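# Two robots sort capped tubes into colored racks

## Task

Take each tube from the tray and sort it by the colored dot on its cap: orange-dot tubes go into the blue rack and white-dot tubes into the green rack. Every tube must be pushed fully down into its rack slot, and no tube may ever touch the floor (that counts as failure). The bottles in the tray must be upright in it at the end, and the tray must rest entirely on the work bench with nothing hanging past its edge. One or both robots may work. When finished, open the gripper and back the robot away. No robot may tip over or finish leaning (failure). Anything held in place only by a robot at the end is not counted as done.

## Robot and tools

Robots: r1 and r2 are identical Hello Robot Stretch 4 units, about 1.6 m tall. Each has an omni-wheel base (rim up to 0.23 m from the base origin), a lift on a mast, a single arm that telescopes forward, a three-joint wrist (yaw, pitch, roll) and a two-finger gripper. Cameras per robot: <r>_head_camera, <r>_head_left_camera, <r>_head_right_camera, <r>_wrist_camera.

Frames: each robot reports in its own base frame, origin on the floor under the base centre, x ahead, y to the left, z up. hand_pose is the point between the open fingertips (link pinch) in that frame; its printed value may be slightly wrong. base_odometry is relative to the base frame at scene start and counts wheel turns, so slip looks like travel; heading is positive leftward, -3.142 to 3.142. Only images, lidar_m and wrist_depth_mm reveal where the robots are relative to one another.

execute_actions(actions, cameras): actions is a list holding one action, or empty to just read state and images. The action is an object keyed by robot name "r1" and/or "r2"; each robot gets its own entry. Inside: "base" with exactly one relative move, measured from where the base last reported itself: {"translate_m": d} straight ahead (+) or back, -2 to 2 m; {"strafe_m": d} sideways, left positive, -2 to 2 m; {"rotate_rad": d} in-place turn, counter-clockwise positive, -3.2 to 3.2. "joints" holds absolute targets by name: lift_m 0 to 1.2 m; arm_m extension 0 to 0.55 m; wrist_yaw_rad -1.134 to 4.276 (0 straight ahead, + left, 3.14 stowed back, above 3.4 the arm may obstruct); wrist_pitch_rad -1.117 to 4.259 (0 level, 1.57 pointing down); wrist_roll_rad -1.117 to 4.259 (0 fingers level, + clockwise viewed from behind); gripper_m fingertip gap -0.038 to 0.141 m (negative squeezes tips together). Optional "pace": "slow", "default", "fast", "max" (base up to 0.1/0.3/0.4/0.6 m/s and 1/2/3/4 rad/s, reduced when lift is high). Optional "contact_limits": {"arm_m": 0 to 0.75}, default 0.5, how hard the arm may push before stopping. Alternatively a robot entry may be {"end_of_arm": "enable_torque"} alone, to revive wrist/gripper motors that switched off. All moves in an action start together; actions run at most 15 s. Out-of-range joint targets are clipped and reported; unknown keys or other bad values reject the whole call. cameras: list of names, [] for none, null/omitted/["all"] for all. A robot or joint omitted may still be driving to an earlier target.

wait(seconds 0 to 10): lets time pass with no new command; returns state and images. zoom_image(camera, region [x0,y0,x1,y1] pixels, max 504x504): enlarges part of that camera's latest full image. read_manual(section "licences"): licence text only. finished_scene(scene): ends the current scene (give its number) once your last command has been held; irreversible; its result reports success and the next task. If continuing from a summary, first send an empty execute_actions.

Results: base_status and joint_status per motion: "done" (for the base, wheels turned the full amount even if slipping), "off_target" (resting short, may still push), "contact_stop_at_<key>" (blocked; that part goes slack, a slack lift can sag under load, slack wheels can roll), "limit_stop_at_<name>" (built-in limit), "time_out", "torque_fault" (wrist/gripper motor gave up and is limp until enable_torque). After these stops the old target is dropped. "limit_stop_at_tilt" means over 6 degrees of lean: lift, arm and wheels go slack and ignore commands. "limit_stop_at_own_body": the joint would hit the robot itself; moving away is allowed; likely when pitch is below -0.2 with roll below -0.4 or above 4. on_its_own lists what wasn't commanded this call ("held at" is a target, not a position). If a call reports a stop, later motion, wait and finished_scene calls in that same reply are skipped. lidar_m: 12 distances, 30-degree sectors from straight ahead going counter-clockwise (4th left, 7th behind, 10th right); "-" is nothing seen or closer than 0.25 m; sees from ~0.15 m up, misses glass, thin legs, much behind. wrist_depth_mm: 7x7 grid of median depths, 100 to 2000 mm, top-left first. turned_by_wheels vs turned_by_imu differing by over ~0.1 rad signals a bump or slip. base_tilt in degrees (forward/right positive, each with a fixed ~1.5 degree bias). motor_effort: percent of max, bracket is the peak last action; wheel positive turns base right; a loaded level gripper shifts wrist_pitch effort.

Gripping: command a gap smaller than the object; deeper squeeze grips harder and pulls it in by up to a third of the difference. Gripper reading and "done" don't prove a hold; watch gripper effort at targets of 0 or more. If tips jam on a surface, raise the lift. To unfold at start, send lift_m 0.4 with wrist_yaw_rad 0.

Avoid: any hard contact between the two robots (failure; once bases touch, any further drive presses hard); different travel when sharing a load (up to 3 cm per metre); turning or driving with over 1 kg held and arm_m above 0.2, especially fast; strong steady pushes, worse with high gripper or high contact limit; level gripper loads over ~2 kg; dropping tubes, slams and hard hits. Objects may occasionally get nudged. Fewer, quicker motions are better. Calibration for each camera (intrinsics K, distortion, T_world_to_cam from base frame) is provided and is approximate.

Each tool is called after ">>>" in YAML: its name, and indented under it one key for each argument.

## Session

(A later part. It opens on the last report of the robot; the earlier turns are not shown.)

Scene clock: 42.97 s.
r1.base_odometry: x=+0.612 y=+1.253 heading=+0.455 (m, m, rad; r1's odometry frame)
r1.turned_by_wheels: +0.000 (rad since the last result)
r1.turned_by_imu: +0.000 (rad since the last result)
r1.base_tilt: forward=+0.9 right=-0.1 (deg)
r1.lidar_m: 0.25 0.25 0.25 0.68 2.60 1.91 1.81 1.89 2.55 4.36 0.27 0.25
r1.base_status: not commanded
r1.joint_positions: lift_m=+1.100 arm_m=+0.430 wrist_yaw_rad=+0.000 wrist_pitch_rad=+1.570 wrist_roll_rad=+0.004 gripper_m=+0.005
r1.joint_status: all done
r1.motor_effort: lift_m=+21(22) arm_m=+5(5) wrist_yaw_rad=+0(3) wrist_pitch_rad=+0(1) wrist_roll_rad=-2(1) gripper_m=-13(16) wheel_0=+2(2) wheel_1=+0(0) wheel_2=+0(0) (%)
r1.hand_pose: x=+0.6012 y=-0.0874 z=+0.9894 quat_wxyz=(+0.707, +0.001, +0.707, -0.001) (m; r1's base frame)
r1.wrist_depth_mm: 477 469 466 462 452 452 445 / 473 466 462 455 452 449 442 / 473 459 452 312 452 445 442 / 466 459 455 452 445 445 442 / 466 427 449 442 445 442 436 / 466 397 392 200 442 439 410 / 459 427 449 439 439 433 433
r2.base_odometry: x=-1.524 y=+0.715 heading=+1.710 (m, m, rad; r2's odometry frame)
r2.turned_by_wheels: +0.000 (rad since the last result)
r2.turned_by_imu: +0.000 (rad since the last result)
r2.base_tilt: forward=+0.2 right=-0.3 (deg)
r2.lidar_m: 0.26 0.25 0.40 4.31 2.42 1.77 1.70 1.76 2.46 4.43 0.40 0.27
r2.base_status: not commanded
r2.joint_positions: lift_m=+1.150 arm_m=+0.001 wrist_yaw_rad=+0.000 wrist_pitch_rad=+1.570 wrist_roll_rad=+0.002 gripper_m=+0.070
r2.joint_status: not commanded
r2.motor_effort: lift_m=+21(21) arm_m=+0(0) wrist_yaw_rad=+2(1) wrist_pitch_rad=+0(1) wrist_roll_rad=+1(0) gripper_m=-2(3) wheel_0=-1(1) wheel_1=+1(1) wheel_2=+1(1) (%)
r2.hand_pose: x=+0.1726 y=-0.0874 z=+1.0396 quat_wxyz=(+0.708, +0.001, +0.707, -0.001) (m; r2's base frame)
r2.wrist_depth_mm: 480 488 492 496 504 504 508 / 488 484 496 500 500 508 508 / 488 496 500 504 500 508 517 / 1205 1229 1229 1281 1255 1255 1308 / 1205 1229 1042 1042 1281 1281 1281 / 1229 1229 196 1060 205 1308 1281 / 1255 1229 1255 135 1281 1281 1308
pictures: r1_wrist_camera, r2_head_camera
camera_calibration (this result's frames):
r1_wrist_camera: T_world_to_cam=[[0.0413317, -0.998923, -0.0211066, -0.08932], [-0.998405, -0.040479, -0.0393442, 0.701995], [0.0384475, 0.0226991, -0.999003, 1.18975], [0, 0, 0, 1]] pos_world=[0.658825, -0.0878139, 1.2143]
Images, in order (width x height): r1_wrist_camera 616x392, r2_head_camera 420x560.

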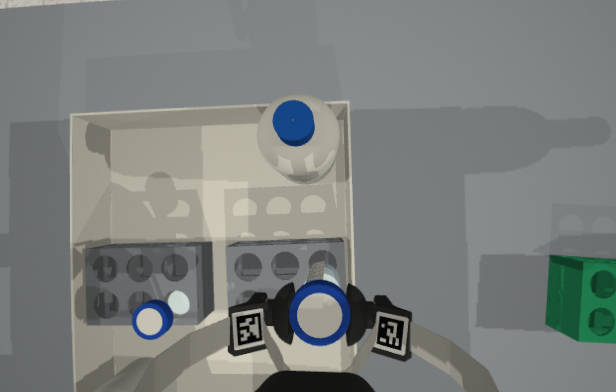

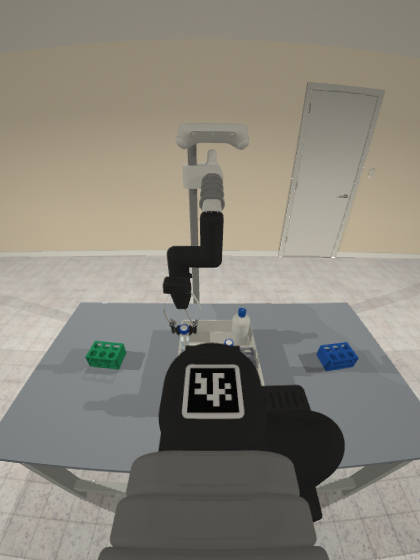

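>>> execute_actions:
  actions:
    - {"r1": {"base": {"strafe_m": -0.383}, "joints": {"arm_m": 0.378}, "pace": "default"}, "r2": {"joints": {"arm_m": 0.2}, "pace": "default"}}
  cameras: ["r1_wrist_camera", "r2_head_camera", "r2_wrist_camera"]

Scene clock: 49.60 s.
r1.base_odometry: x=+0.780 y=+0.909 heading=+0.455 (m, m, rad; r1's odometry frame)
r1.turned_by_wheels: +0.000 (rad since the last result)
r1.turned_by_imu: -0.001 (rad since the last result)
r1.base_tilt: forward=+1.0 right=-0.1 (deg)
r1.lidar_m: 0.25 0.25 0.26 0.67 2.60 1.90 1.82 1.88 2.54 3.96 0.27 0.25
r1.base_status: done
r1.joint_positions: lift_m=+1.100 arm_m=+0.379 wrist_yaw_rad=+0.000 wrist_pitch_rad=+1.570 wrist_roll_rad=+0.004 gripper_m=+0.005
r1.joint_status: all done
r1.motor_effort: lift_m=+21(21) arm_m=-5(6) wrist_yaw_rad=-2(1) wrist_pitch_rad=-1(1) wrist_roll_rad=-2(2) gripper_m=-12(14) wheel_0=+0(11) wheel_1=-2(9) wheel_2=+0(1) (%)
r1.hand_pose: x=+0.5500 y=-0.0874 z=+0.9894 quat_wxyz=(+0.707, +0.001, +0.707, -0.001) (m; r1's base frame)
r1.wrist_depth_mm: 473 473 466 459 459 449 1205 / 473 466 462 459 452 449 1205 / 455 462 459 455 449 445 1205 / 455 462 459 452 449 442 1182 / 455 462 459 392 445 439 1182 / 452 459 452 200 442 436 1160 / 442 452 445 445 439 436 1182
r2.base_odometry: x=-1.524 y=+0.715 heading=+1.710 (m, m, rad; r2's odometry frame)
r2.turned_by_wheels: +0.000 (rad since the last result)
r2.turned_by_imu: +0.000 (rad since the last result)
r2.base_tilt: forward=+0.2 right=-0.2 (deg)
r2.lidar_m: 0.25 0.26 0.39 4.31 2.45 1.79 1.68 1.79 2.43 4.42 0.40 0.27
r2.base_status: not commanded
r2.joint_positions: lift_m=+1.150 arm_m=+0.199 wrist_yaw_rad=+0.000 wrist_pitch_rad=+1.570 wrist_roll_rad=+0.002 gripper_m=+0.070
r2.joint_status: all done
r2.motor_effort: lift_m=+21(21) arm_m=+8(8) wrist_yaw_rad=+0(0) wrist_pitch_rad=+0(0) wrist_roll_rad=+1(0) gripper_m=-2(3) wheel_0=-1(1) wheel_1=+1(1) wheel_2=+0(1) (%)
r2.hand_pose: x=+0.3698 y=-0.0874 z=+1.0396 quat_wxyz=(+0.707, +0.001, +0.707, -0.001) (m; r2's base frame)
r2.wrist_depth_mm: 484 452 477 462 496 504 508 / 484 421 488 500 500 504 512 / 492 373 492 496 500 508 512 / 492 492 496 500 508 508 517 / 488 500 496 504 512 517 517 / 1229 1229 196 1042 204 1281 1281 / 1229 1255 1042 135 1229 1308 1308
pictures: r1_wrist_camera, r2_head_camera, r2_wrist_camera
camera_calibration (this result's frames):
r1_wrist_camera: T_world_to_cam=[[0.041283, -0.998924, -0.02111, -0.0871726], [-0.998411, -0.0404321, -0.0392601, 0.650776], [0.0383643, 0.0226973, -0.999006, 1.19178], [0, 0, 0, 1]] pos_world=[0.607619, -0.0878166, 1.2143]
r2_wrist_camera: T_world_to_cam=[[0.00847803, -0.998726, 0.0497371, -0.15832], [-0.999718, -0.00736188, 0.0225815, 0.396343], [-0.0221865, -0.0499145, -0.998507, 1.26784], [0, 0, 0, 1]] pos_world=[0.425702, -0.0919163, 1.26488]
Images, in order (width x height): r1_wrist_camera 616x392, r2_head_camera 420x560, r2_wrist_camera 616x392.

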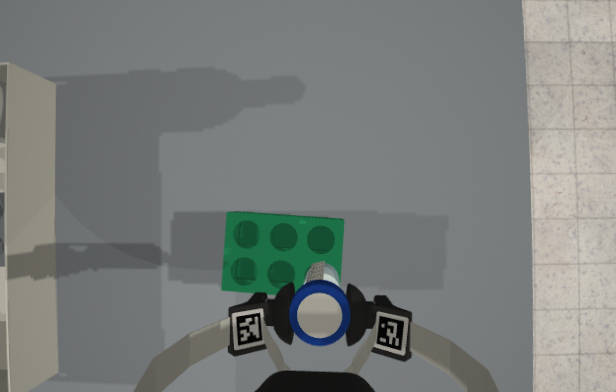

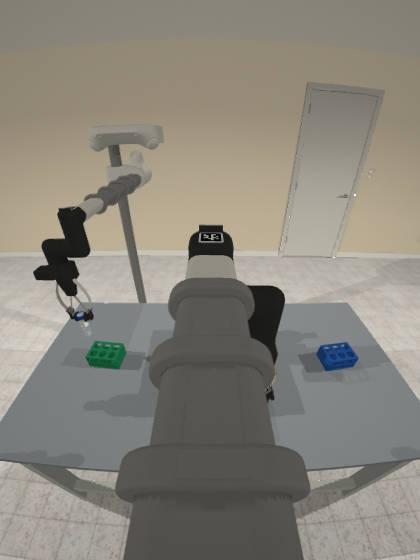

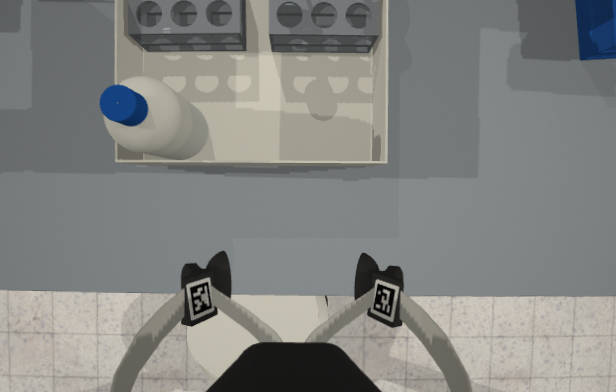

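>>> execute_actions:
  actions:
    - {"r1": {"base": {"strafe_m": 0.004}, "joints": {"arm_m": 0.364, "lift_m": 1.05}, "pace": "default"}, "r2": {"joints": {"arm_m": 0.47}, "pace": "default"}}
  cameras: ["r1_wrist_camera", "r2_head_camera", "r2_wrist_camera"]

Scene clock: 52.97 s.
r1.base_odometry: x=+0.778 y=+0.913 heading=+0.455 (m, m, rad; r1's odometry frame)
r1.turned_by_wheels: +0.000 (rad since the last result)
r1.turned_by_imu: +0.000 (rad since the last result)
r1.base_tilt: forward=+1.0 right=-0.1 (deg)
r1.lidar_m: 0.25 0.25 0.26 0.68 2.60 1.90 1.80 1.90 2.56 3.97 0.28 0.25
r1.base_status: done
r1.joint_positions: lift_m=+1.050 arm_m=+0.365 wrist_yaw_rad=+0.000 wrist_pitch_rad=+1.570 wrist_roll_rad=+0.004 gripper_m=+0.005
r1.joint_status: all done
r1.motor_effort: lift_m=+14(18) arm_m=-5(6) wrist_yaw_rad=-1(0) wrist_pitch_rad=+0(2) wrist_roll_rad=-2(1) gripper_m=-12(13) wheel_0=+1(7) wheel_1=+0(9) wheel_2=+0(5) (%)
r1.hand_pose: x=+0.5360 y=-0.0874 z=+0.9400 quat_wxyz=(+0.707, +0.001, +0.707, -0.001) (m; r1's base frame)
r1.wrist_depth_mm: 424 418 415 410 404 399 1160 / 418 415 410 404 404 399 1138 / 418 415 410 404 402 397 1138 / 415 413 410 404 399 394 1138 / 410 413 399 342 397 394 759 / 413 410 404 200 392 392 389 / 407 407 399 397 392 389 387
r2.base_odometry: x=-1.524 y=+0.715 heading=+1.710 (m, m, rad; r2's odometry frame)
r2.turned_by_wheels: +0.000 (rad since the last result)
r2.turned_by_imu: +0.000 (rad since the last result)
r2.base_tilt: forward=+0.2 right=-0.2 (deg)
r2.lidar_m: 0.27 0.27 0.39 4.33 2.41 1.76 1.70 1.78 2.46 4.42 0.40 0.27
r2.base_status: not commanded
r2.joint_positions: lift_m=+1.150 arm_m=+0.469 wrist_yaw_rad=+0.000 wrist_pitch_rad=+1.570 wrist_roll_rad=+0.002 gripper_m=+0.070
r2.joint_status: all done
r2.motor_effort: lift_m=+21(20) arm_m=+8(9) wrist_yaw_rad=+0(2) wrist_pitch_rad=+0(0) wrist_roll_rad=+1(1) gripper_m=-2(1) wheel_0=-1(2) wheel_1=+1(1) wheel_2=+1(1) (%)
r2.hand_pose: x=+0.6398 y=-0.0874 z=+1.0396 quat_wxyz=(+0.707, +0.001, +0.707, -0.001) (m; r2's base frame)
r2.wrist_depth_mm: 484 484 492 492 500 504 504 / 484 484 488 445 500 508 508 / 484 488 492 496 504 508 508 / 484 488 492 496 508 508 512 / 492 466 439 442 512 517 517 / 496 492 196 504 205 521 517 / 492 364 473 135 512 517 521
pictures: r1_wrist_camera, r2_head_camera, r2_wrist_camera
camera_calibration (this result's frames):
r1_wrist_camera: T_world_to_cam=[[0.0412529, -0.998926, -0.0211105, -0.0876218], [-0.998412, -0.0404022, -0.03925, 0.634851], [0.0383549, 0.0226961, -0.999006, 1.14293], [0, 0, 0, 1]] pos_world=[0.593621, -0.0878184, 1.16486]
r2_wrist_camera: T_world_to_cam=[[0.00850921, -0.998726, 0.0497375, -0.160629], [-0.999719, -0.00739501, 0.022543, 0.666319], [-0.0221464, -0.0499153, -0.998508, 1.27381], [0, 0, 0, 1]] pos_world=[0.695709, -0.0919145, 1.26488]
Images, in order (width x height): r1_wrist_camera 616x392, r2_head_camera 420x560, r2_wrist_camera 616x392.

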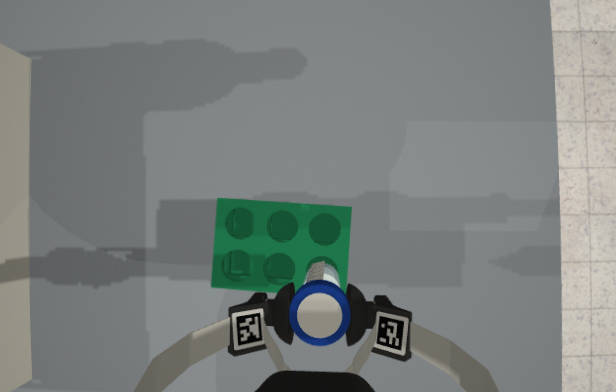

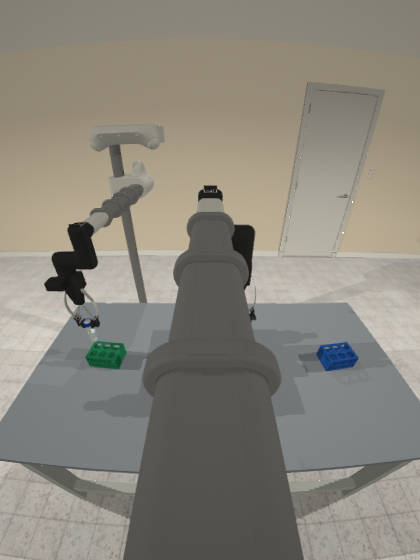

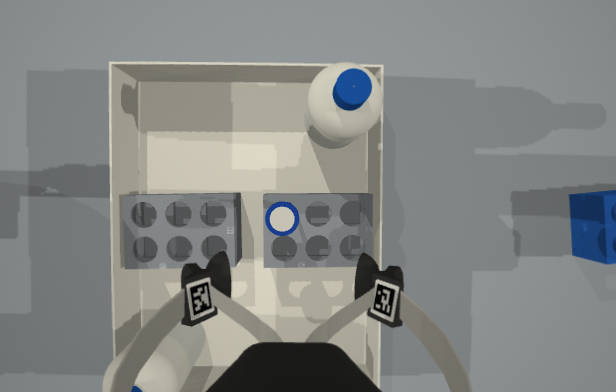

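>>> zoom_image:
  camera: "r1_wrist_camera"
  region: [190, 180, 430, 360]

Region (190, 180, 430, 360) of r1_wrist_camera's 616x392 image, scaled by 2.100; it fills the top 378 rows of this view, and the rest is white.

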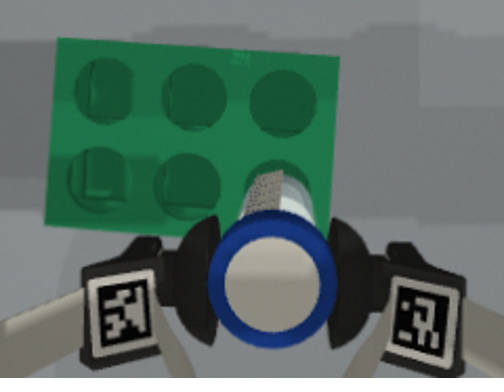

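>>> execute_actions:
  actions:
    - {"r1": {"joints": {"lift_m": 0.978}, "pace": "slow"}, "r2": {"base": {"strafe_m": 0.011}, "joints": {"arm_m": 0.491, "lift_m": 1.04}, "pace": "default"}}
  cameras: ["r1_wrist_camera", "r2_head_camera", "r2_wrist_camera"]

Scene clock: 59.53 s.
r1.base_odometry: x=+0.778 y=+0.913 heading=+0.455 (m, m, rad; r1's odometry frame)
r1.turned_by_wheels: +0.000 (rad since the last result)
r1.turned_by_imu: -0.001 (rad since the last result)
r1.base_tilt: forward=+0.9 right=-0.1 (deg)
r1.lidar_m: 0.25 0.25 0.27 0.69 2.60 1.92 1.82 1.89 2.55 3.98 0.26 0.25
r1.base_status: not commanded
r1.joint_positions: lift_m=+0.978 arm_m=+0.365 wrist_yaw_rad=+0.000 wrist_pitch_rad=+1.570 wrist_roll_rad=+0.004 gripper_m=+0.005
r1.joint_status: all done
r1.motor_effort: lift_m=+14(11) arm_m=-5(6) wrist_yaw_rad=-1(1) wrist_pitch_rad=+0(0) wrist_roll_rad=-1(1) gripper_m=-13(14) wheel_0=+1(1) wheel_1=-1(1) wheel_2=+0(0) (%)
r1.hand_pose: x=+0.5360 y=-0.0874 z=+0.8680 quat_wxyz=(+0.707, +0.001, +0.707, -0.001) (m; r1's base frame)
r1.wrist_depth_mm: 347 342 340 334 332 329 327 / 345 343 338 334 330 329 325 / 343 340 336 334 329 324 322 / 343 340 334 330 325 325 322 / 338 336 301 270 325 322 320 / 338 334 272 200 322 322 319 / 336 332 327 325 322 319 317
r2.base_odometry: x=-1.535 y=+0.714 heading=+1.710 (m, m, rad; r2's odometry frame)
r2.turned_by_wheels: +0.000 (rad since the last result)
r2.turned_by_imu: +0.000 (rad since the last result)
r2.base_tilt: forward=+0.2 right=-0.2 (deg)
r2.lidar_m: 0.25 0.26 0.37 4.31 2.46 1.79 1.68 1.80 2.44 4.43 0.40 0.28
r2.base_status: done
r2.joint_positions: lift_m=+1.040 arm_m=+0.490 wrist_yaw_rad=+0.000 wrist_pitch_rad=+1.570 wrist_roll_rad=+0.002 gripper_m=+0.070
r2.joint_status: all done
r2.motor_effort: lift_m=+16(20) arm_m=+8(8) wrist_yaw_rad=+1(1) wrist_pitch_rad=+0(1) wrist_roll_rad=+1(1) gripper_m=-1(3) wheel_0=+0(9) wheel_1=+0(5) wheel_2=+0(0) (%)
r2.hand_pose: x=+0.6607 y=-0.0874 z=+0.9299 quat_wxyz=(+0.707, +0.001, +0.707, -0.001) (m; r2's base frame)
r2.wrist_depth_mm: 377 377 382 384 387 394 394 / 377 377 382 373 228 394 397 / 379 382 384 389 281 399 399 / 382 384 384 392 392 399 404 / 382 327 357 332 334 399 404 / 384 329 196 373 204 404 404 / 387 362 392 135 394 404 410
pictures: r1_wrist_camera, r2_head_camera, r2_wrist_camera
camera_calibration (this result's frames):
r1_wrist_camera: T_world_to_cam=[[0.0412528, -0.998926, -0.0211105, -0.0891416], [-0.998412, -0.0404021, -0.0392499, 0.632023], [0.0383548, 0.0226961, -0.999006, 1.07101], [0, 0, 0, 1]] pos_world=[0.593619, -0.0878184, 1.09287]
r2_wrist_camera: T_world_to_cam=[[0.00837182, -0.998727, 0.0497366, -0.155263], [-0.999717, -0.00725227, 0.0226476, 0.68967], [-0.0222581, -0.0499121, -0.998506, 1.16486], [0, 0, 0, 1]] pos_world=[0.716702, -0.0919225, 1.15523]
Images, in order (width x height): r1_wrist_camera 616x392, r2_head_camera 420x560, r2_wrist_camera 616x392.

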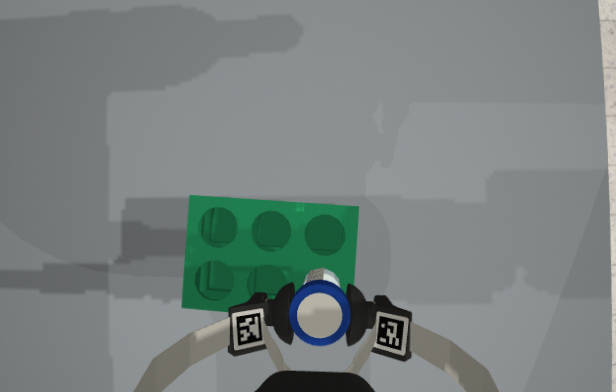

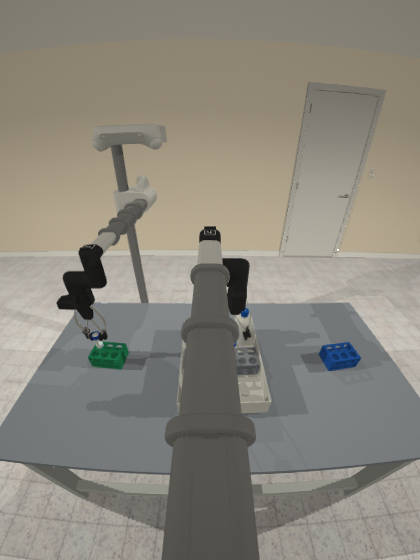

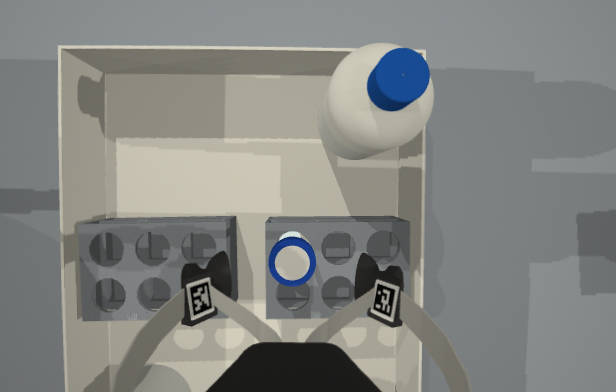

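>>> execute_actions:
  actions:
    - {"r1": {"joints": {"gripper_m": 0.07}, "pace": "default"}, "r2": {"joints": {"lift_m": 0.983}, "pace": "default"}}
  cameras: ["r1_wrist_camera", "r2_wrist_camera"]

Scene clock: 62.00 s.
r1.base_odometry: x=+0.778 y=+0.913 heading=+0.455 (m, m, rad; r1's odometry frame)
r1.turned_by_wheels: +0.000 (rad since the last result)
r1.turned_by_imu: +0.000 (rad since the last result)
r1.base_tilt: forward=+0.9 right=-0.1 (deg)
r1.lidar_m: 0.25 0.25 0.26 0.69 2.58 1.91 1.79 1.89 2.55 3.97 0.28 0.25
r1.base_status: not commanded
r1.joint_positions: lift_m=+0.978 arm_m=+0.365 wrist_yaw_rad=+0.000 wrist_pitch_rad=+1.570 wrist_roll_rad=+0.004 gripper_m=+0.070
r1.joint_status: all done
r1.motor_effort: lift_m=+14(14) arm_m=-5(6) wrist_yaw_rad=+0(0) wrist_pitch_rad=-1(1) wrist_roll_rad=-2(1) gripper_m=+2(9) wheel_0=+1(1) wheel_1=+0(1) wheel_2=+0(0) (%)
r1.hand_pose: x=+0.5360 y=-0.0874 z=+0.8680 quat_wxyz=(+0.707, +0.001, +0.707, -0.001) (m; r1's base frame)
r1.wrist_depth_mm: 347 343 340 336 332 329 325 / 345 340 338 332 330 329 324 / 345 338 336 332 330 325 325 / 342 340 332 329 327 325 322 / 340 338 301 270 327 322 320 / 338 334 214 207 322 320 319 / 334 332 329 325 322 317 315
r2.base_odometry: x=-1.535 y=+0.714 heading=+1.710 (m, m, rad; r2's odometry frame)
r2.turned_by_wheels: +0.000 (rad since the last result)
r2.turned_by_imu: +0.000 (rad since the last result)
r2.base_tilt: forward=+0.3 right=-0.2 (deg)
r2.lidar_m: 0.26 0.27 0.40 4.32 2.46 1.76 1.70 1.79 2.45 4.43 0.41 0.27
r2.base_status: not commanded
r2.joint_positions: lift_m=+0.983 arm_m=+0.490 wrist_yaw_rad=+0.000 wrist_pitch_rad=+1.570 wrist_roll_rad=+0.002 gripper_m=+0.070
r2.joint_status: all done
r2.motor_effort: lift_m=+16(14) arm_m=+8(8) wrist_yaw_rad=+2(3) wrist_pitch_rad=+0(1) wrist_roll_rad=+1(1) gripper_m=-4(1) wheel_0=+0(1) wheel_1=+0(0) wheel_2=+0(0) (%)
r2.hand_pose: x=+0.6607 y=-0.0874 z=+0.8729 quat_wxyz=(+0.707, +0.001, +0.707, -0.001) (m; r2's base frame)
r2.wrist_depth_mm: 270 287 289 312 191 336 340 / 291 324 327 329 191 340 340 / 291 327 329 330 233 340 343 / 293 327 329 332 336 343 345 / 271 297 324 274 277 342 345 / 268 271 196 215 205 345 349 / 283 332 334 135 340 347 347
pictures: r1_wrist_camera, r2_wrist_camera
camera_calibration (this result's frames):
r1_wrist_camera: T_world_to_cam=[[0.0412528, -0.998926, -0.0211105, -0.0891416], [-0.998412, -0.0404022, -0.0392499, 0.632021], [0.0383548, 0.0226961, -0.999006, 1.071], [0, 0, 0, 1]] pos_world=[0.593616, -0.0878184, 1.09286]
r2_wrist_camera: T_world_to_cam=[[0.00837204, -0.998727, 0.0497366, -0.152428], [-0.999717, -0.00725248, 0.0226477, 0.690962], [-0.0222582, -0.0499121, -0.998506, 1.10795], [0, 0, 0, 1]] pos_world=[0.716704, -0.0919225, 1.09823]
Images, in order (width x height): r1_wrist_camera 616x392, r2_wrist_camera 616x392.

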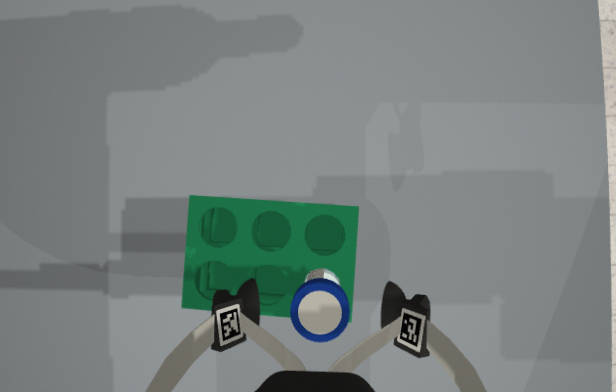

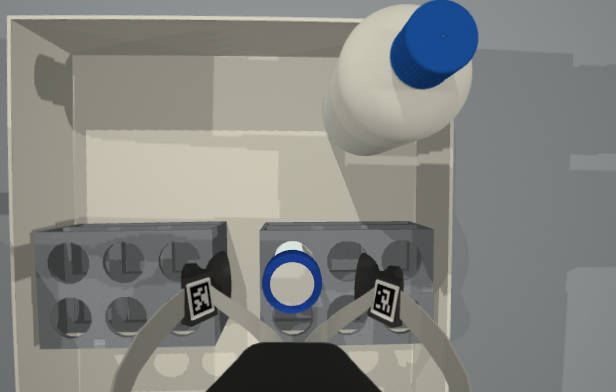

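>>> execute_actions:
  actions:
    - {"r1": {"joints": {"lift_m": 1.08}, "pace": "fast"}, "r2": {"joints": {"gripper_m": 0.005}, "pace": "default"}}
  cameras: ["r1_wrist_camera", "r2_wrist_camera"]

>>> execute_actions:
  actions:
    - {"r1": {"joints": {"arm_m": 0.0}, "base": {"translate_m": -0.3}, "pace": "fast"}, "r2": {"joints": {"lift_m": 1.10}, "pace": "default"}}
  cameras: ["r1_head_camera", "r2_wrist_camera"]

Scene clock: 65.07 s.
r1.base_odometry: x=+0.778 y=+0.913 heading=+0.455 (m, m, rad; r1's odometry frame)
r1.turned_by_wheels: +0.000 (rad since the last result)
r1.turned_by_imu: +0.000 (rad since the last result)
r1.base_tilt: forward=+1.0 right=-0.1 (deg)
r1.lidar_m: 0.25 0.25 0.27 0.69 2.60 1.91 1.80 1.90 2.55 3.97 0.27 0.25
r1.base_status: not commanded
r1.joint_positions: lift_m=+1.080 arm_m=+0.365 wrist_yaw_rad=+0.000 wrist_pitch_rad=+1.570 wrist_roll_rad=+0.004 gripper_m=+0.070
r1.joint_status: all done
r1.motor_effort: lift_m=+21(20) arm_m=-5(5) wrist_yaw_rad=-1(1) wrist_pitch_rad=-1(1) wrist_roll_rad=-1(2) gripper_m=-3(2) wheel_0=+1(1) wheel_1=+0(0) wheel_2=+0(0) (%)
r1.hand_pose: x=+0.5360 y=-0.0874 z=+0.9695 quat_wxyz=(+0.707, +0.001, +0.707, -0.001) (m; r1's base frame)
r1.wrist_depth_mm: 459 449 445 439 436 430 1182 / 449 445 445 436 433 427 1182 / 442 445 442 436 433 430 1182 / 445 442 436 430 427 424 1182 / 439 439 433 370 424 418 1182 / 439 436 214 430 421 421 1160 / 439 436 430 427 421 413 1138
r2.base_odometry: x=-1.535 y=+0.714 heading=+1.710 (m, m, rad; r2's odometry frame)
r2.turned_by_wheels: +0.000 (rad since the last result)
r2.turned_by_imu: +0.000 (rad since the last result)
r2.base_tilt: forward=+0.3 right=-0.2 (deg)
r2.lidar_m: 0.27 0.27 0.37 4.30 2.41 1.78 1.70 1.76 2.45 4.43 0.40 0.29
r2.base_status: not commanded
r2.joint_positions: lift_m=+0.983 arm_m=+0.490 wrist_yaw_rad=+0.000 wrist_pitch_rad=+1.570 wrist_roll_rad=+0.002 gripper_m=+0.005
r2.joint_status: all done
r2.motor_effort: lift_m=+17(16) arm_m=+8(8) wrist_yaw_rad=+1(0) wrist_pitch_rad=+0(0) wrist_roll_rad=+1(1) gripper_m=-14(15) wheel_0=+0(0) wheel_1=+0(0) wheel_2=+0(0) (%)
r2.hand_pose: x=+0.6607 y=-0.0874 z=+0.8729 quat_wxyz=(+0.707, +0.001, +0.707, -0.001) (m; r2's base frame)
r2.wrist_depth_mm: 270 289 289 312 191 338 342 / 291 322 329 329 191 340 342 / 293 325 329 330 232 338 343 / 293 327 329 332 336 342 343 / 272 272 301 274 277 345 345 / 270 272 190 205 190 343 345 / 283 329 332 150 340 347 349
pictures: r1_wrist_camera, r2_wrist_camera
camera_calibration (this result's frames):
r1_wrist_camera: T_world_to_cam=[[0.0412539, -0.998926, -0.0211083, -0.0870029], [-0.99841, -0.0404022, -0.0393013, 0.636063], [0.0384062, 0.0226961, -0.999004, 1.17233], [0, 0, 0, 1]] pos_world=[0.593616, -0.0878184, 1.19432]
r2_wrist_camera: T_world_to_cam=[[0.00837206, -0.998727, 0.0497366, -0.152428], [-0.999717, -0.0072525, 0.0226476, 0.690962], [-0.0222581, -0.0499121, -0.998506, 1.10795], [0, 0, 0, 1]] pos_world=[0.716704, -0.0919225, 1.09823]
Images, in order (width x height): r1_wrist_camera 616x392, r2_wrist_camera 616x392.

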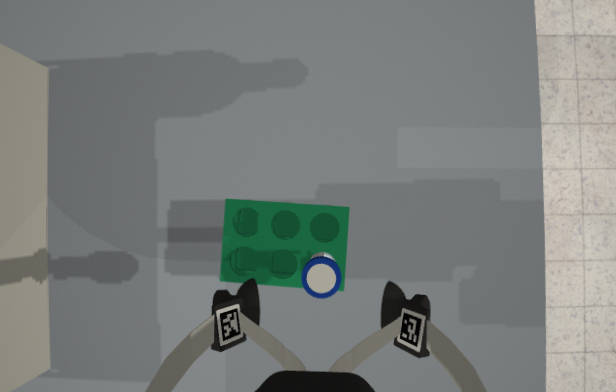

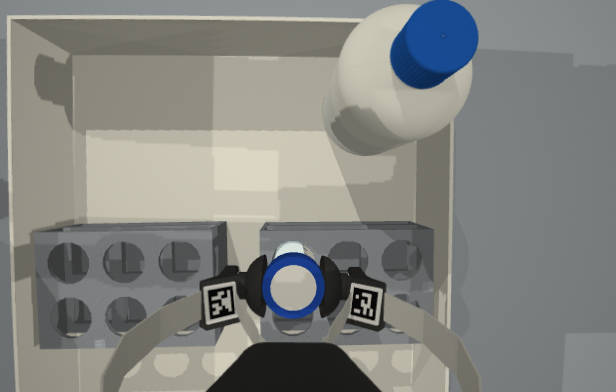

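Scene clock: 67.43 s.
r1.base_odometry: x=+0.509 y=+0.781 heading=+0.455 (m, m, rad; r1's odometry frame)
r1.turned_by_wheels: +0.000 (rad since the last result)
r1.turned_by_imu: -0.002 (rad since the last result)
r1.base_tilt: forward=+0.9 right=-0.3 (deg)
r1.lidar_m: 0.49 0.50 0.66 4.78 2.16 1.57 1.51 1.57 2.11 3.97 4.11 0.51
r1.base_status: done
r1.joint_positions: lift_m=+1.080 arm_m=+0.001 wrist_yaw_rad=+0.000 wrist_pitch_rad=+1.570 wrist_roll_rad=+0.004 gripper_m=+0.070
r1.joint_status: all done
r1.motor_effort: lift_m=+20(20) arm_m=-5(5) wrist_yaw_rad=+0(2) wrist_pitch_rad=-2(2) wrist_roll_rad=-1(1) gripper_m=-2(3) wheel_0=-2(8) wheel_1=-2(9) wheel_2=-1(9) (%)
r1.hand_pose: x=+0.1722 y=-0.0874 z=+0.9695 quat_wxyz=(+0.707, +0.002, +0.707, -0.002) (m; r1's base frame)
r1.wrist_depth_mm: 1281 1255 1229 1229 1229 1205 1182 / 1255 1229 1229 1255 1205 1182 1182 / 1281 1229 1229 1229 1205 1160 1182 / 1229 1229 1205 1182 1205 1160 1182 / 1255 1229 1229 991 1205 1160 1160 / 1255 1229 216 976 991 1160 1182 / 1229 1205 1205 699 1160 1160 1160
r2.base_odometry: x=-1.535 y=+0.714 heading=+1.710 (m, m, rad; r2's odometry frame)
r2.turned_by_wheels: +0.000 (rad since the last result)
r2.turned_by_imu: +0.000 (rad since the last result)
r2.base_tilt: forward=+0.2 right=-0.2 (deg)
r2.lidar_m: 0.26 0.27 0.38 4.29 2.44 1.79 1.69 1.81 2.44 4.43 0.41 0.26
r2.base_status: not commanded
r2.joint_positions: lift_m=+1.100 arm_m=+0.490 wrist_yaw_rad=+0.000 wrist_pitch_rad=+1.570 wrist_roll_rad=+0.002 gripper_m=+0.005
r2.joint_status: all done
r2.motor_effort: lift_m=+21(17) arm_m=+8(8) wrist_yaw_rad=+1(1) wrist_pitch_rad=+0(0) wrist_roll_rad=+1(1) gripper_m=-16(14) wheel_0=-1(0) wheel_1=+0(0) wheel_2=+0(0) (%)
r2.hand_pose: x=+0.6607 y=-0.0874 z=+0.9895 quat_wxyz=(+0.707, +0.001, +0.707, -0.001) (m; r2's base frame)
r2.wrist_depth_mm: 433 439 439 445 452 452 452 / 439 436 439 418 449 452 459 / 436 442 442 445 452 455 462 / 439 439 445 449 452 459 462 / 442 387 387 389 445 462 462 / 445 384 190 205 190 459 469 / 449 366 445 150 455 466 469
pictures: r1_head_camera, r2_wrist_camera
camera_calibration (this result's frames):
r2_wrist_camera: T_world_to_cam=[[0.00837216, -0.998727, 0.0497366, -0.158226], [-0.999717, -0.00725261, 0.0226476, 0.688325], [-0.0222581, -0.0499121, -0.998506, 1.22436], [0, 0, 0, 1]] pos_world=[0.716707, -0.0919225, 1.21481]
Images, in order (width x height): r1_head_camera 420x560, r2_wrist_camera 616x392.

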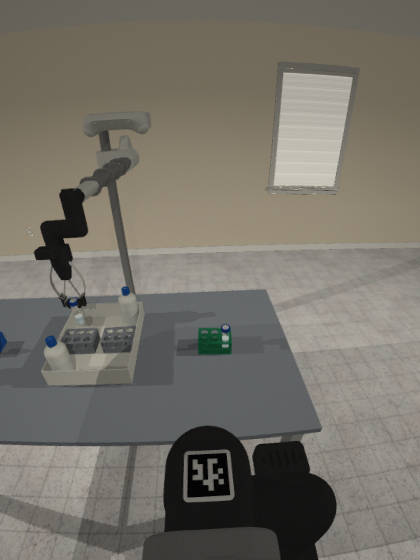

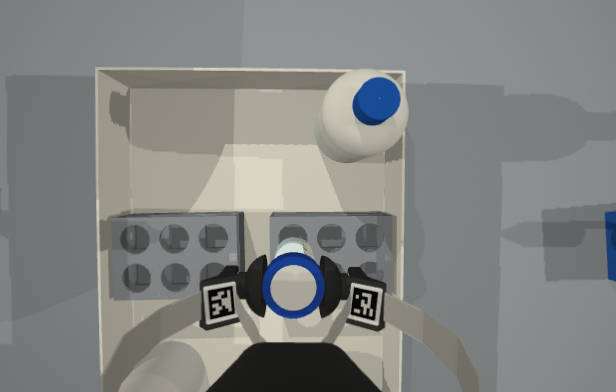

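>>> execute_actions:
  actions:
    - {"r2": {"base": {"strafe_m": 0.461}, "joints": {"arm_m": 0.473}, "pace": "default"}}
  cameras: ["r1_head_camera", "r2_wrist_camera"]

Scene clock: 72.37 s.
r1.base_odometry: x=+0.509 y=+0.781 heading=+0.455 (m, m, rad; r1's odometry frame)
r1.turned_by_wheels: +0.000 (rad since the last result)
r1.turned_by_imu: -0.001 (rad since the last result)
r1.base_tilt: forward=+1.0 right=-0.1 (deg)
r1.lidar_m: 0.46 0.49 0.67 4.77 2.15 1.59 1.51 1.56 2.11 3.97 4.10 0.49
r1.base_status: not commanded
r1.joint_positions: lift_m=+1.080 arm_m=+0.001 wrist_yaw_rad=+0.000 wrist_pitch_rad=+1.570 wrist_roll_rad=+0.004 gripper_m=+0.070
r1.joint_status: not commanded
r1.motor_effort: lift_m=+21(21) arm_m=-5(5) wrist_yaw_rad=+2(1) wrist_pitch_rad=-1(1) wrist_roll_rad=-2(1) gripper_m=+0(1) wheel_0=-2(2) wheel_1=-2(2) wheel_2=-1(1) (%)
r1.hand_pose: x=+0.1722 y=-0.0874 z=+0.9695 quat_wxyz=(+0.707, +0.002, +0.707, -0.002) (m; r1's base frame)
r1.wrist_depth_mm: 1281 1255 1229 1229 1229 1205 1182 / 1255 1255 1255 1205 1182 1205 1182 / 1255 1229 1229 1229 1205 1205 1160 / 1255 1255 1229 1205 1182 1182 1160 / 1205 1229 1229 976 1182 1182 1160 / 1229 1205 215 976 976 1160 1160 / 1229 1205 1205 691 1160 1160 1160
r2.base_odometry: x=-1.992 y=+0.650 heading=+1.710 (m, m, rad; r2's odometry frame)
r2.turned_by_wheels: +0.000 (rad since the last result)
r2.turned_by_imu: -0.001 (rad since the last result)
r2.base_tilt: forward=+0.3 right=-0.2 (deg)
r2.lidar_m: 0.26 0.28 4.00 3.84 2.46 1.76 1.69 1.78 2.44 1.12 0.37 0.28
r2.base_status: done
r2.joint_positions: lift_m=+1.100 arm_m=+0.474 wrist_yaw_rad=+0.000 wrist_pitch_rad=+1.570 wrist_roll_rad=+0.002 gripper_m=+0.005
r2.joint_status: all done
r2.motor_effort: lift_m=+20(21) arm_m=-8(9) wrist_yaw_rad=+2(0) wrist_pitch_rad=+0(0) wrist_roll_rad=+1(1) gripper_m=-13(15) wheel_0=+1(7) wheel_1=-1(9) wheel_2=+0(1) (%)
r2.hand_pose: x=+0.6455 y=-0.0874 z=+0.9896 quat_wxyz=(+0.707, +0.001, +0.707, -0.001) (m; r2's base frame)
r2.wrist_depth_mm: 433 436 439 442 449 452 455 / 436 439 445 449 452 455 427 / 436 439 445 449 452 455 459 / 439 442 389 445 455 462 415 / 445 445 427 389 455 462 402 / 442 449 190 205 191 466 415 / 445 445 455 150 459 462 394
pictures: r1_head_camera, r2_wrist_camera
camera_calibration (this result's frames):
r2_wrist_camera: T_world_to_cam=[[0.00834652, -0.998727, 0.0497365, -0.158086], [-0.999717, -0.00722637, 0.0226592, 0.67308], [-0.0222709, -0.0499116, -0.998505, 1.22411], [0, 0, 0, 1]] pos_world=[0.701471, -0.091924, 1.21489]
Images, in order (width x height): r1_head_camera 420x560, r2_wrist_camera 616x392.

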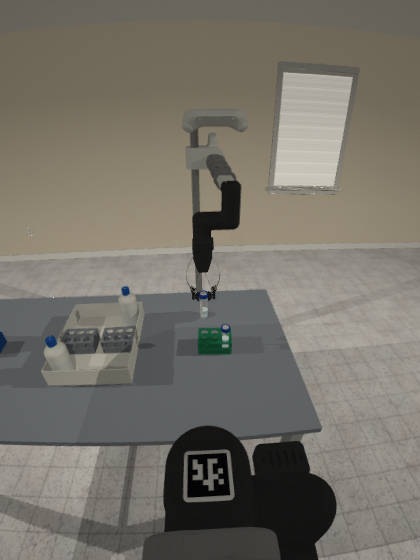

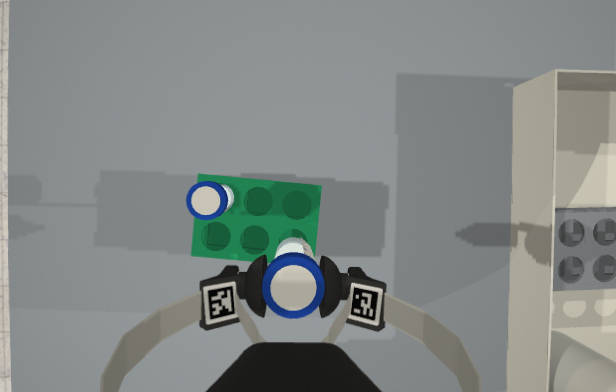

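>>> zoom_image:
  camera: "r2_wrist_camera"
  region: [170, 160, 410, 340]

Region (170, 160, 410, 340) of r2_wrist_camera's 616x392 image, scaled by 2.100; it fills the top 378 rows of this view, and the rest is white.

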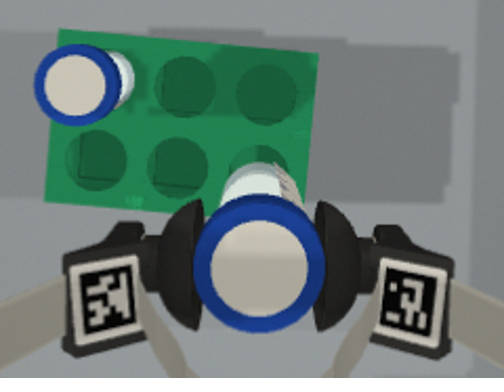

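>>> execute_actions:
  actions:
    - {"r2": {"joints": {"arm_m": 0.467, "lift_m": 1.05}, "pace": "default"}}
  cameras: ["r2_wrist_camera"]

>>> zoom_image:
  camera: "r2_wrist_camera"
  region: [170, 160, 410, 340]

Scene clock: 74.57 s.
r1.base_odometry: x=+0.509 y=+0.781 heading=+0.455 (m, m, rad; r1's odometry frame)
r1.turned_by_wheels: +0.000 (rad since the last result)
r1.turned_by_imu: +0.000 (rad since the last result)
r1.base_tilt: forward=+1.0 right=-0.1 (deg)
r1.lidar_m: 0.47 0.50 0.68 4.78 2.15 1.57 1.50 1.58 2.10 3.98 4.12 0.51
r1.base_status: not commanded
r1.joint_positions: lift_m=+1.080 arm_m=+0.001 wrist_yaw_rad=+0.000 wrist_pitch_rad=+1.570 wrist_roll_rad=+0.004 gripper_m=+0.070
r1.joint_status: not commanded
r1.motor_effort: lift_m=+20(20) arm_m=-5(5) wrist_yaw_rad=+2(1) wrist_pitch_rad=-1(2) wrist_roll_rad=-1(1) gripper_m=-2(1) wheel_0=-2(2) wheel_1=-2(2) wheel_2=-1(1) (%)
r1.hand_pose: x=+0.1722 y=-0.0874 z=+0.9695 quat_wxyz=(+0.707, +0.002, +0.707, -0.002) (m; r1's base frame)
r1.wrist_depth_mm: 1255 1255 1255 1229 1205 1182 1182 / 1255 1255 1229 1229 1205 1182 1182 / 1255 1255 1205 1182 1205 1182 1182 / 1255 1255 1229 1205 1182 1160 1182 / 1255 1229 1205 991 1205 1182 1182 / 1229 1205 213 976 960 1182 1160 / 1229 1205 1182 691 1160 1182 1138
r2.base_odometry: x=-1.992 y=+0.650 heading=+1.710 (m, m, rad; r2's odometry frame)
r2.turned_by_wheels: +0.000 (rad since the last result)
r2.turned_by_imu: +0.000 (rad since the last result)
r2.base_tilt: forward=+0.3 right=-0.2 (deg)
r2.lidar_m: 0.26 0.26 4.01 3.84 2.43 1.78 1.70 1.78 2.45 1.15 0.39 0.28
r2.base_status: not commanded
r2.joint_positions: lift_m=+1.050 arm_m=+0.468 wrist_yaw_rad=+0.000 wrist_pitch_rad=+1.570 wrist_roll_rad=+0.002 gripper_m=+0.005
r2.joint_status: all done
r2.motor_effort: lift_m=+16(19) arm_m=-8(8) wrist_yaw_rad=+0(0) wrist_pitch_rad=-1(1) wrist_roll_rad=+1(1) gripper_m=-14(15) wheel_0=+2(2) wheel_1=-1(1) wheel_2=+0(0) (%)
r2.hand_pose: x=+0.6395 y=-0.0874 z=+0.9399 quat_wxyz=(+0.707, +0.001, +0.707, -0.001) (m; r2's base frame)
r2.wrist_depth_mm: 384 387 394 397 399 402 404 / 384 392 394 397 402 410 375 / 389 394 394 397 402 407 377 / 392 394 340 397 407 410 379 / 394 397 368 342 407 413 375 / 394 397 190 206 191 413 375 / 399 399 407 150 410 415 373
pictures: r2_wrist_camera
camera_calibration (this result's frames):
r2_wrist_camera: T_world_to_cam=[[0.00831662, -0.998728, 0.0497362, -0.155546], [-0.999716, -0.00719454, 0.0226974, 0.668191], [-0.0223107, -0.0499108, -0.998504, 1.17439], [0, 0, 0, 1]] pos_world=[0.695497, -0.0919258, 1.16521]
Images, in order (width x height): r2_wrist_camera 616x392.

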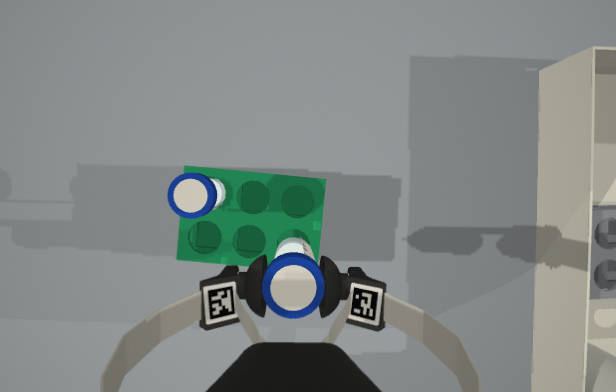

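Region (170, 160, 410, 340) of r2_wrist_camera's 616x392 image, scaled by 2.100; it fills the top 378 rows of this view, and the rest is white.

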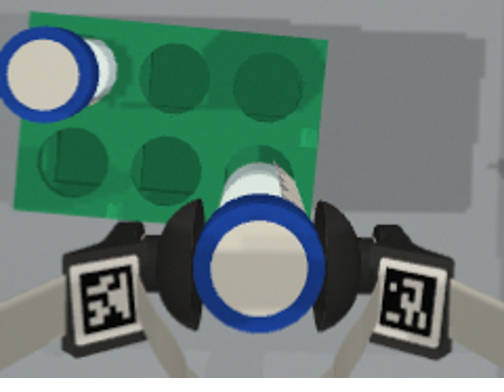

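>>> execute_actions:
  actions:
    - {"r2": {"joints": {"lift_m": 0.978}, "pace": "slow"}}
  cameras: ["r2_wrist_camera", "r1_head_camera"]

Scene clock: 77.30 s.
r1.base_odometry: x=+0.509 y=+0.781 heading=+0.455 (m, m, rad; r1's odometry frame)
r1.turned_by_wheels: +0.000 (rad since the last result)
r1.turned_by_imu: +0.000 (rad since the last result)
r1.base_tilt: forward=+1.0 right=+0.0 (deg)
r1.lidar_m: 0.47 0.51 0.69 4.78 2.18 1.58 1.51 1.58 2.11 3.98 4.09 0.50
r1.base_status: not commanded
r1.joint_positions: lift_m=+1.080 arm_m=+0.001 wrist_yaw_rad=+0.000 wrist_pitch_rad=+1.570 wrist_roll_rad=+0.004 gripper_m=+0.070
r1.joint_status: not commanded
r1.motor_effort: lift_m=+21(20) arm_m=-5(6) wrist_yaw_rad=+1(2) wrist_pitch_rad=-2(1) wrist_roll_rad=-1(1) gripper_m=+0(2) wheel_0=-2(2) wheel_1=-2(1) wheel_2=-1(1) (%)
r1.hand_pose: x=+0.1722 y=-0.0874 z=+0.9695 quat_wxyz=(+0.707, +0.002, +0.707, -0.002) (m; r1's base frame)
r1.wrist_depth_mm: 1255 1229 1229 1255 1205 1182 1182 / 1255 1255 1229 1229 1205 1182 1160 / 1255 1255 1205 1205 1205 1182 1205 / 1255 1229 1229 1205 1205 1182 1160 / 1255 1205 1205 991 1182 1160 1138 / 1229 1229 214 960 976 1160 1138 / 1255 1205 1205 691 1138 1182 1160
r2.base_odometry: x=-1.992 y=+0.650 heading=+1.710 (m, m, rad; r2's odometry frame)
r2.turned_by_wheels: +0.000 (rad since the last result)
r2.turned_by_imu: +0.000 (rad since the last result)
r2.base_tilt: forward=+0.2 right=-0.3 (deg)
r2.lidar_m: 0.25 0.27 4.00 3.84 2.45 1.78 1.71 1.76 2.45 1.12 0.39 0.27
r2.base_status: not commanded
r2.joint_positions: lift_m=+0.978 arm_m=+0.468 wrist_yaw_rad=+0.000 wrist_pitch_rad=+1.570 wrist_roll_rad=+0.002 gripper_m=+0.005
r2.joint_status: all done
r2.motor_effort: lift_m=+17(20) arm_m=-8(8) wrist_yaw_rad=+1(2) wrist_pitch_rad=-1(1) wrist_roll_rad=+1(1) gripper_m=-15(16) wheel_0=+1(2) wheel_1=-1(1) wheel_2=+0(0) (%)
r2.hand_pose: x=+0.6395 y=-0.0874 z=+0.8679 quat_wxyz=(+0.707, +0.001, +0.707, -0.001) (m; r2's base frame)
r2.wrist_depth_mm: 317 320 322 325 329 332 334 / 319 322 324 329 330 330 336 / 320 324 329 327 334 336 338 / 322 207 270 324 334 338 340 / 324 327 270 271 334 338 342 / 324 329 190 206 190 340 342 / 327 327 332 150 338 342 345
pictures: r1_head_camera, r2_wrist_camera
camera_calibration (this result's frames):
r2_wrist_camera: T_world_to_cam=[[0.00831677, -0.998728, 0.0497362, -0.151965], [-0.999716, -0.00719468, 0.0226975, 0.669823], [-0.0223108, -0.0499108, -0.998504, 1.10251], [0, 0, 0, 1]] pos_world=[0.695495, -0.0919257, 1.09321]
Images, in order (width x height): r1_head_camera 420x560, r2_wrist_camera 616x392.

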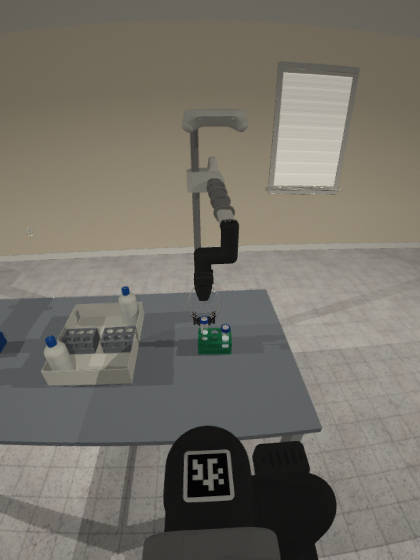

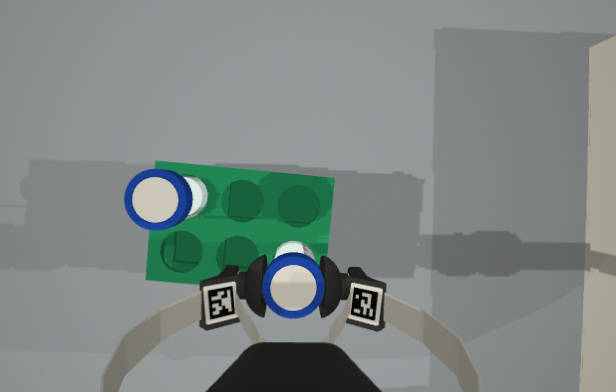

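>>> execute_actions:
  actions:
    - {"r2": {"joints": {"gripper_m": 0.07}, "pace": "default"}}
  cameras: ["r2_wrist_camera"]

>>> execute_actions:
  actions:
    - {"r2": {"joints": {"lift_m": 1.08}, "pace": "fast"}}
  cameras: ["r2_wrist_camera", "r1_head_camera"]

Scene clock: 79.37 s.
r1.base_odometry: x=+0.509 y=+0.781 heading=+0.455 (m, m, rad; r1's odometry frame)
r1.turned_by_wheels: +0.000 (rad since the last result)
r1.turned_by_imu: +0.000 (rad since the last result)
r1.base_tilt: forward=+0.9 right=-0.1 (deg)
r1.lidar_m: 0.48 0.49 0.68 4.79 2.16 1.58 1.52 1.58 2.12 3.96 4.09 0.49
r1.base_status: not commanded
r1.joint_positions: lift_m=+1.080 arm_m=+0.001 wrist_yaw_rad=+0.000 wrist_pitch_rad=+1.570 wrist_roll_rad=+0.004 gripper_m=+0.070
r1.joint_status: not commanded
r1.motor_effort: lift_m=+21(20) arm_m=-5(5) wrist_yaw_rad=+0(1) wrist_pitch_rad=-1(2) wrist_roll_rad=-2(2) gripper_m=-3(3) wheel_0=-2(2) wheel_1=-1(2) wheel_2=-1(1) (%)
r1.hand_pose: x=+0.1722 y=-0.0874 z=+0.9695 quat_wxyz=(+0.707, +0.002, +0.707, -0.002) (m; r1's base frame)
r1.wrist_depth_mm: 1255 1255 1255 1205 1229 1182 1182 / 1281 1281 1229 1205 1205 1205 1182 / 1281 1229 1229 1229 1205 1182 1182 / 1229 1229 1205 1205 1205 1182 1182 / 1255 1255 1205 991 1182 1182 1182 / 1229 1229 214 991 976 1182 1138 / 1229 1205 1182 699 1160 1138 1160
r2.base_odometry: x=-1.992 y=+0.650 heading=+1.710 (m, m, rad; r2's odometry frame)
r2.turned_by_wheels: +0.000 (rad since the last result)
r2.turned_by_imu: +0.000 (rad since the last result)
r2.base_tilt: forward=+0.3 right=-0.2 (deg)
r2.lidar_m: 0.25 0.28 4.00 3.83 2.46 1.78 1.68 1.78 2.46 1.11 0.36 0.28
r2.base_status: not commanded
r2.joint_positions: lift_m=+0.978 arm_m=+0.468 wrist_yaw_rad=+0.000 wrist_pitch_rad=+1.570 wrist_roll_rad=+0.002 gripper_m=+0.070
r2.joint_status: all done
r2.motor_effort: lift_m=+16(16) arm_m=-8(8) wrist_yaw_rad=+2(1) wrist_pitch_rad=+0(0) wrist_roll_rad=+1(1) gripper_m=-6(19) wheel_0=+2(2) wheel_1=-1(1) wheel_2=+0(0) (%)
r2.hand_pose: x=+0.6395 y=-0.0874 z=+0.8679 quat_wxyz=(+0.707, +0.001, +0.707, -0.001) (m; r2's base frame)
r2.wrist_depth_mm: 319 319 322 327 329 332 334 / 319 322 325 327 330 332 334 / 320 325 325 330 330 336 336 / 322 207 268 327 332 338 338 / 325 327 272 270 334 338 343 / 325 329 196 213 204 340 343 / 327 327 332 135 338 342 343
pictures: r2_wrist_camera
camera_calibration (this result's frames):
r2_wrist_camera: T_world_to_cam=[[0.00831688, -0.998728, 0.0497362, -0.151965], [-0.999716, -0.0071948, 0.0226974, 0.669817], [-0.0223107, -0.0499108, -0.998504, 1.1025], [0, 0, 0, 1]] pos_world=[0.695489, -0.0919257, 1.09321]
Images, in order (width x height): r2_wrist_camera 616x392.

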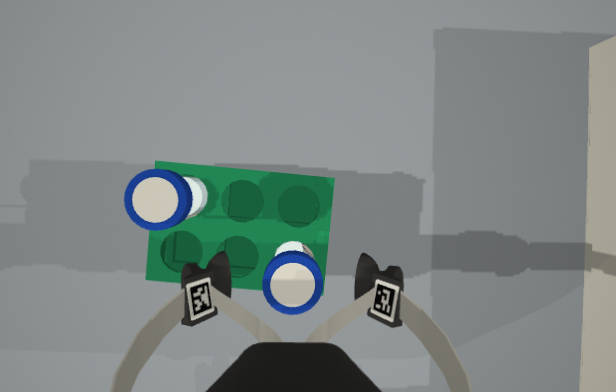

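Scene clock: 80.57 s.
r1.base_odometry: x=+0.509 y=+0.781 heading=+0.455 (m, m, rad; r1's odometry frame)
r1.turned_by_wheels: +0.000 (rad since the last result)
r1.turned_by_imu: +0.000 (rad since the last result)
r1.base_tilt: forward=+0.9 right=-0.2 (deg)
r1.lidar_m: 0.47 0.50 0.68 4.78 2.16 1.60 1.51 1.57 2.12 3.96 4.11 0.50
r1.base_status: not commanded
r1.joint_positions: lift_m=+1.080 arm_m=+0.001 wrist_yaw_rad=+0.000 wrist_pitch_rad=+1.570 wrist_roll_rad=+0.004 gripper_m=+0.070
r1.joint_status: not commanded
r1.motor_effort: lift_m=+20(20) arm_m=-5(5) wrist_yaw_rad=-1(1) wrist_pitch_rad=-1(1) wrist_roll_rad=-1(1) gripper_m=-3(6) wheel_0=-2(2) wheel_1=-2(2) wheel_2=-1(1) (%)
r1.hand_pose: x=+0.1722 y=-0.0874 z=+0.9695 quat_wxyz=(+0.707, +0.002, +0.707, -0.002) (m; r1's base frame)
r1.wrist_depth_mm: 1255 1255 1229 1255 1182 1205 1205 / 1281 1255 1255 1205 1182 1182 1182 / 1229 1255 1229 1205 1205 1182 1160 / 1255 1229 1229 1229 1205 1182 1182 / 1229 1255 1205 991 1182 1182 1160 / 1229 1205 213 991 976 1182 1138 / 1229 1255 1182 699 1182 1118 1138
r2.base_odometry: x=-1.992 y=+0.650 heading=+1.710 (m, m, rad; r2's odometry frame)
r2.turned_by_wheels: +0.000 (rad since the last result)
r2.turned_by_imu: +0.000 (rad since the last result)
r2.base_tilt: forward=+0.2 right=-0.2 (deg)
r2.lidar_m: 0.25 0.27 4.01 3.83 2.48 1.78 1.71 1.77 2.42 1.11 0.38 0.29
r2.base_status: not commanded
r2.joint_positions: lift_m=+1.080 arm_m=+0.468 wrist_yaw_rad=+0.000 wrist_pitch_rad=+1.570 wrist_roll_rad=+0.002 gripper_m=+0.070
r2.joint_status: all done
r2.motor_effort: lift_m=+21(21) arm_m=-8(8) wrist_yaw_rad=+1(1) wrist_pitch_rad=+0(0) wrist_roll_rad=+1(1) gripper_m=-4(3) wheel_0=+1(1) wheel_1=-1(1) wheel_2=+0(0) (%)
r2.hand_pose: x=+0.6395 y=-0.0874 z=+0.9695 quat_wxyz=(+0.707, +0.001, +0.707, -0.001) (m; r2's base frame)
r2.wrist_depth_mm: 413 418 421 424 430 433 436 / 418 421 421 427 430 436 404 / 418 418 427 430 433 436 415 / 418 427 368 427 436 439 413 / 424 427 424 433 436 439 394 / 427 433 196 436 204 442 415 / 424 430 433 135 442 445 394
pictures: r1_head_camera, r2_wrist_camera
camera_calibration (this result's frames):
r2_wrist_camera: T_world_to_cam=[[0.00831662, -0.998728, 0.0497362, -0.157019], [-0.999716, -0.00719453, 0.0226974, 0.667506], [-0.0223107, -0.0499108, -0.998504, 1.20398], [0, 0, 0, 1]] pos_world=[0.695485, -0.0919258, 1.19483]
Images, in order (width x height): r1_head_camera 420x560, r2_wrist_camera 616x392.

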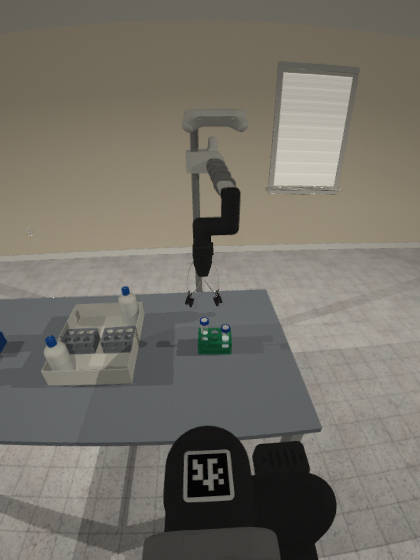

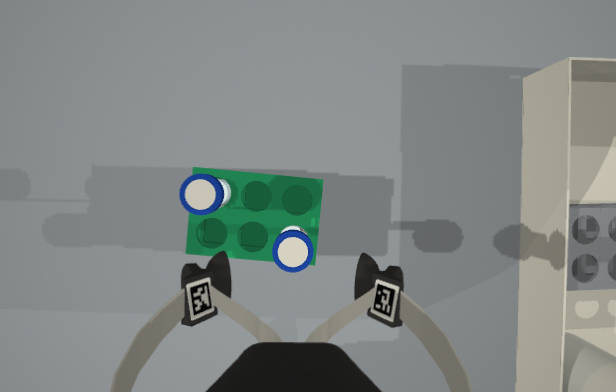

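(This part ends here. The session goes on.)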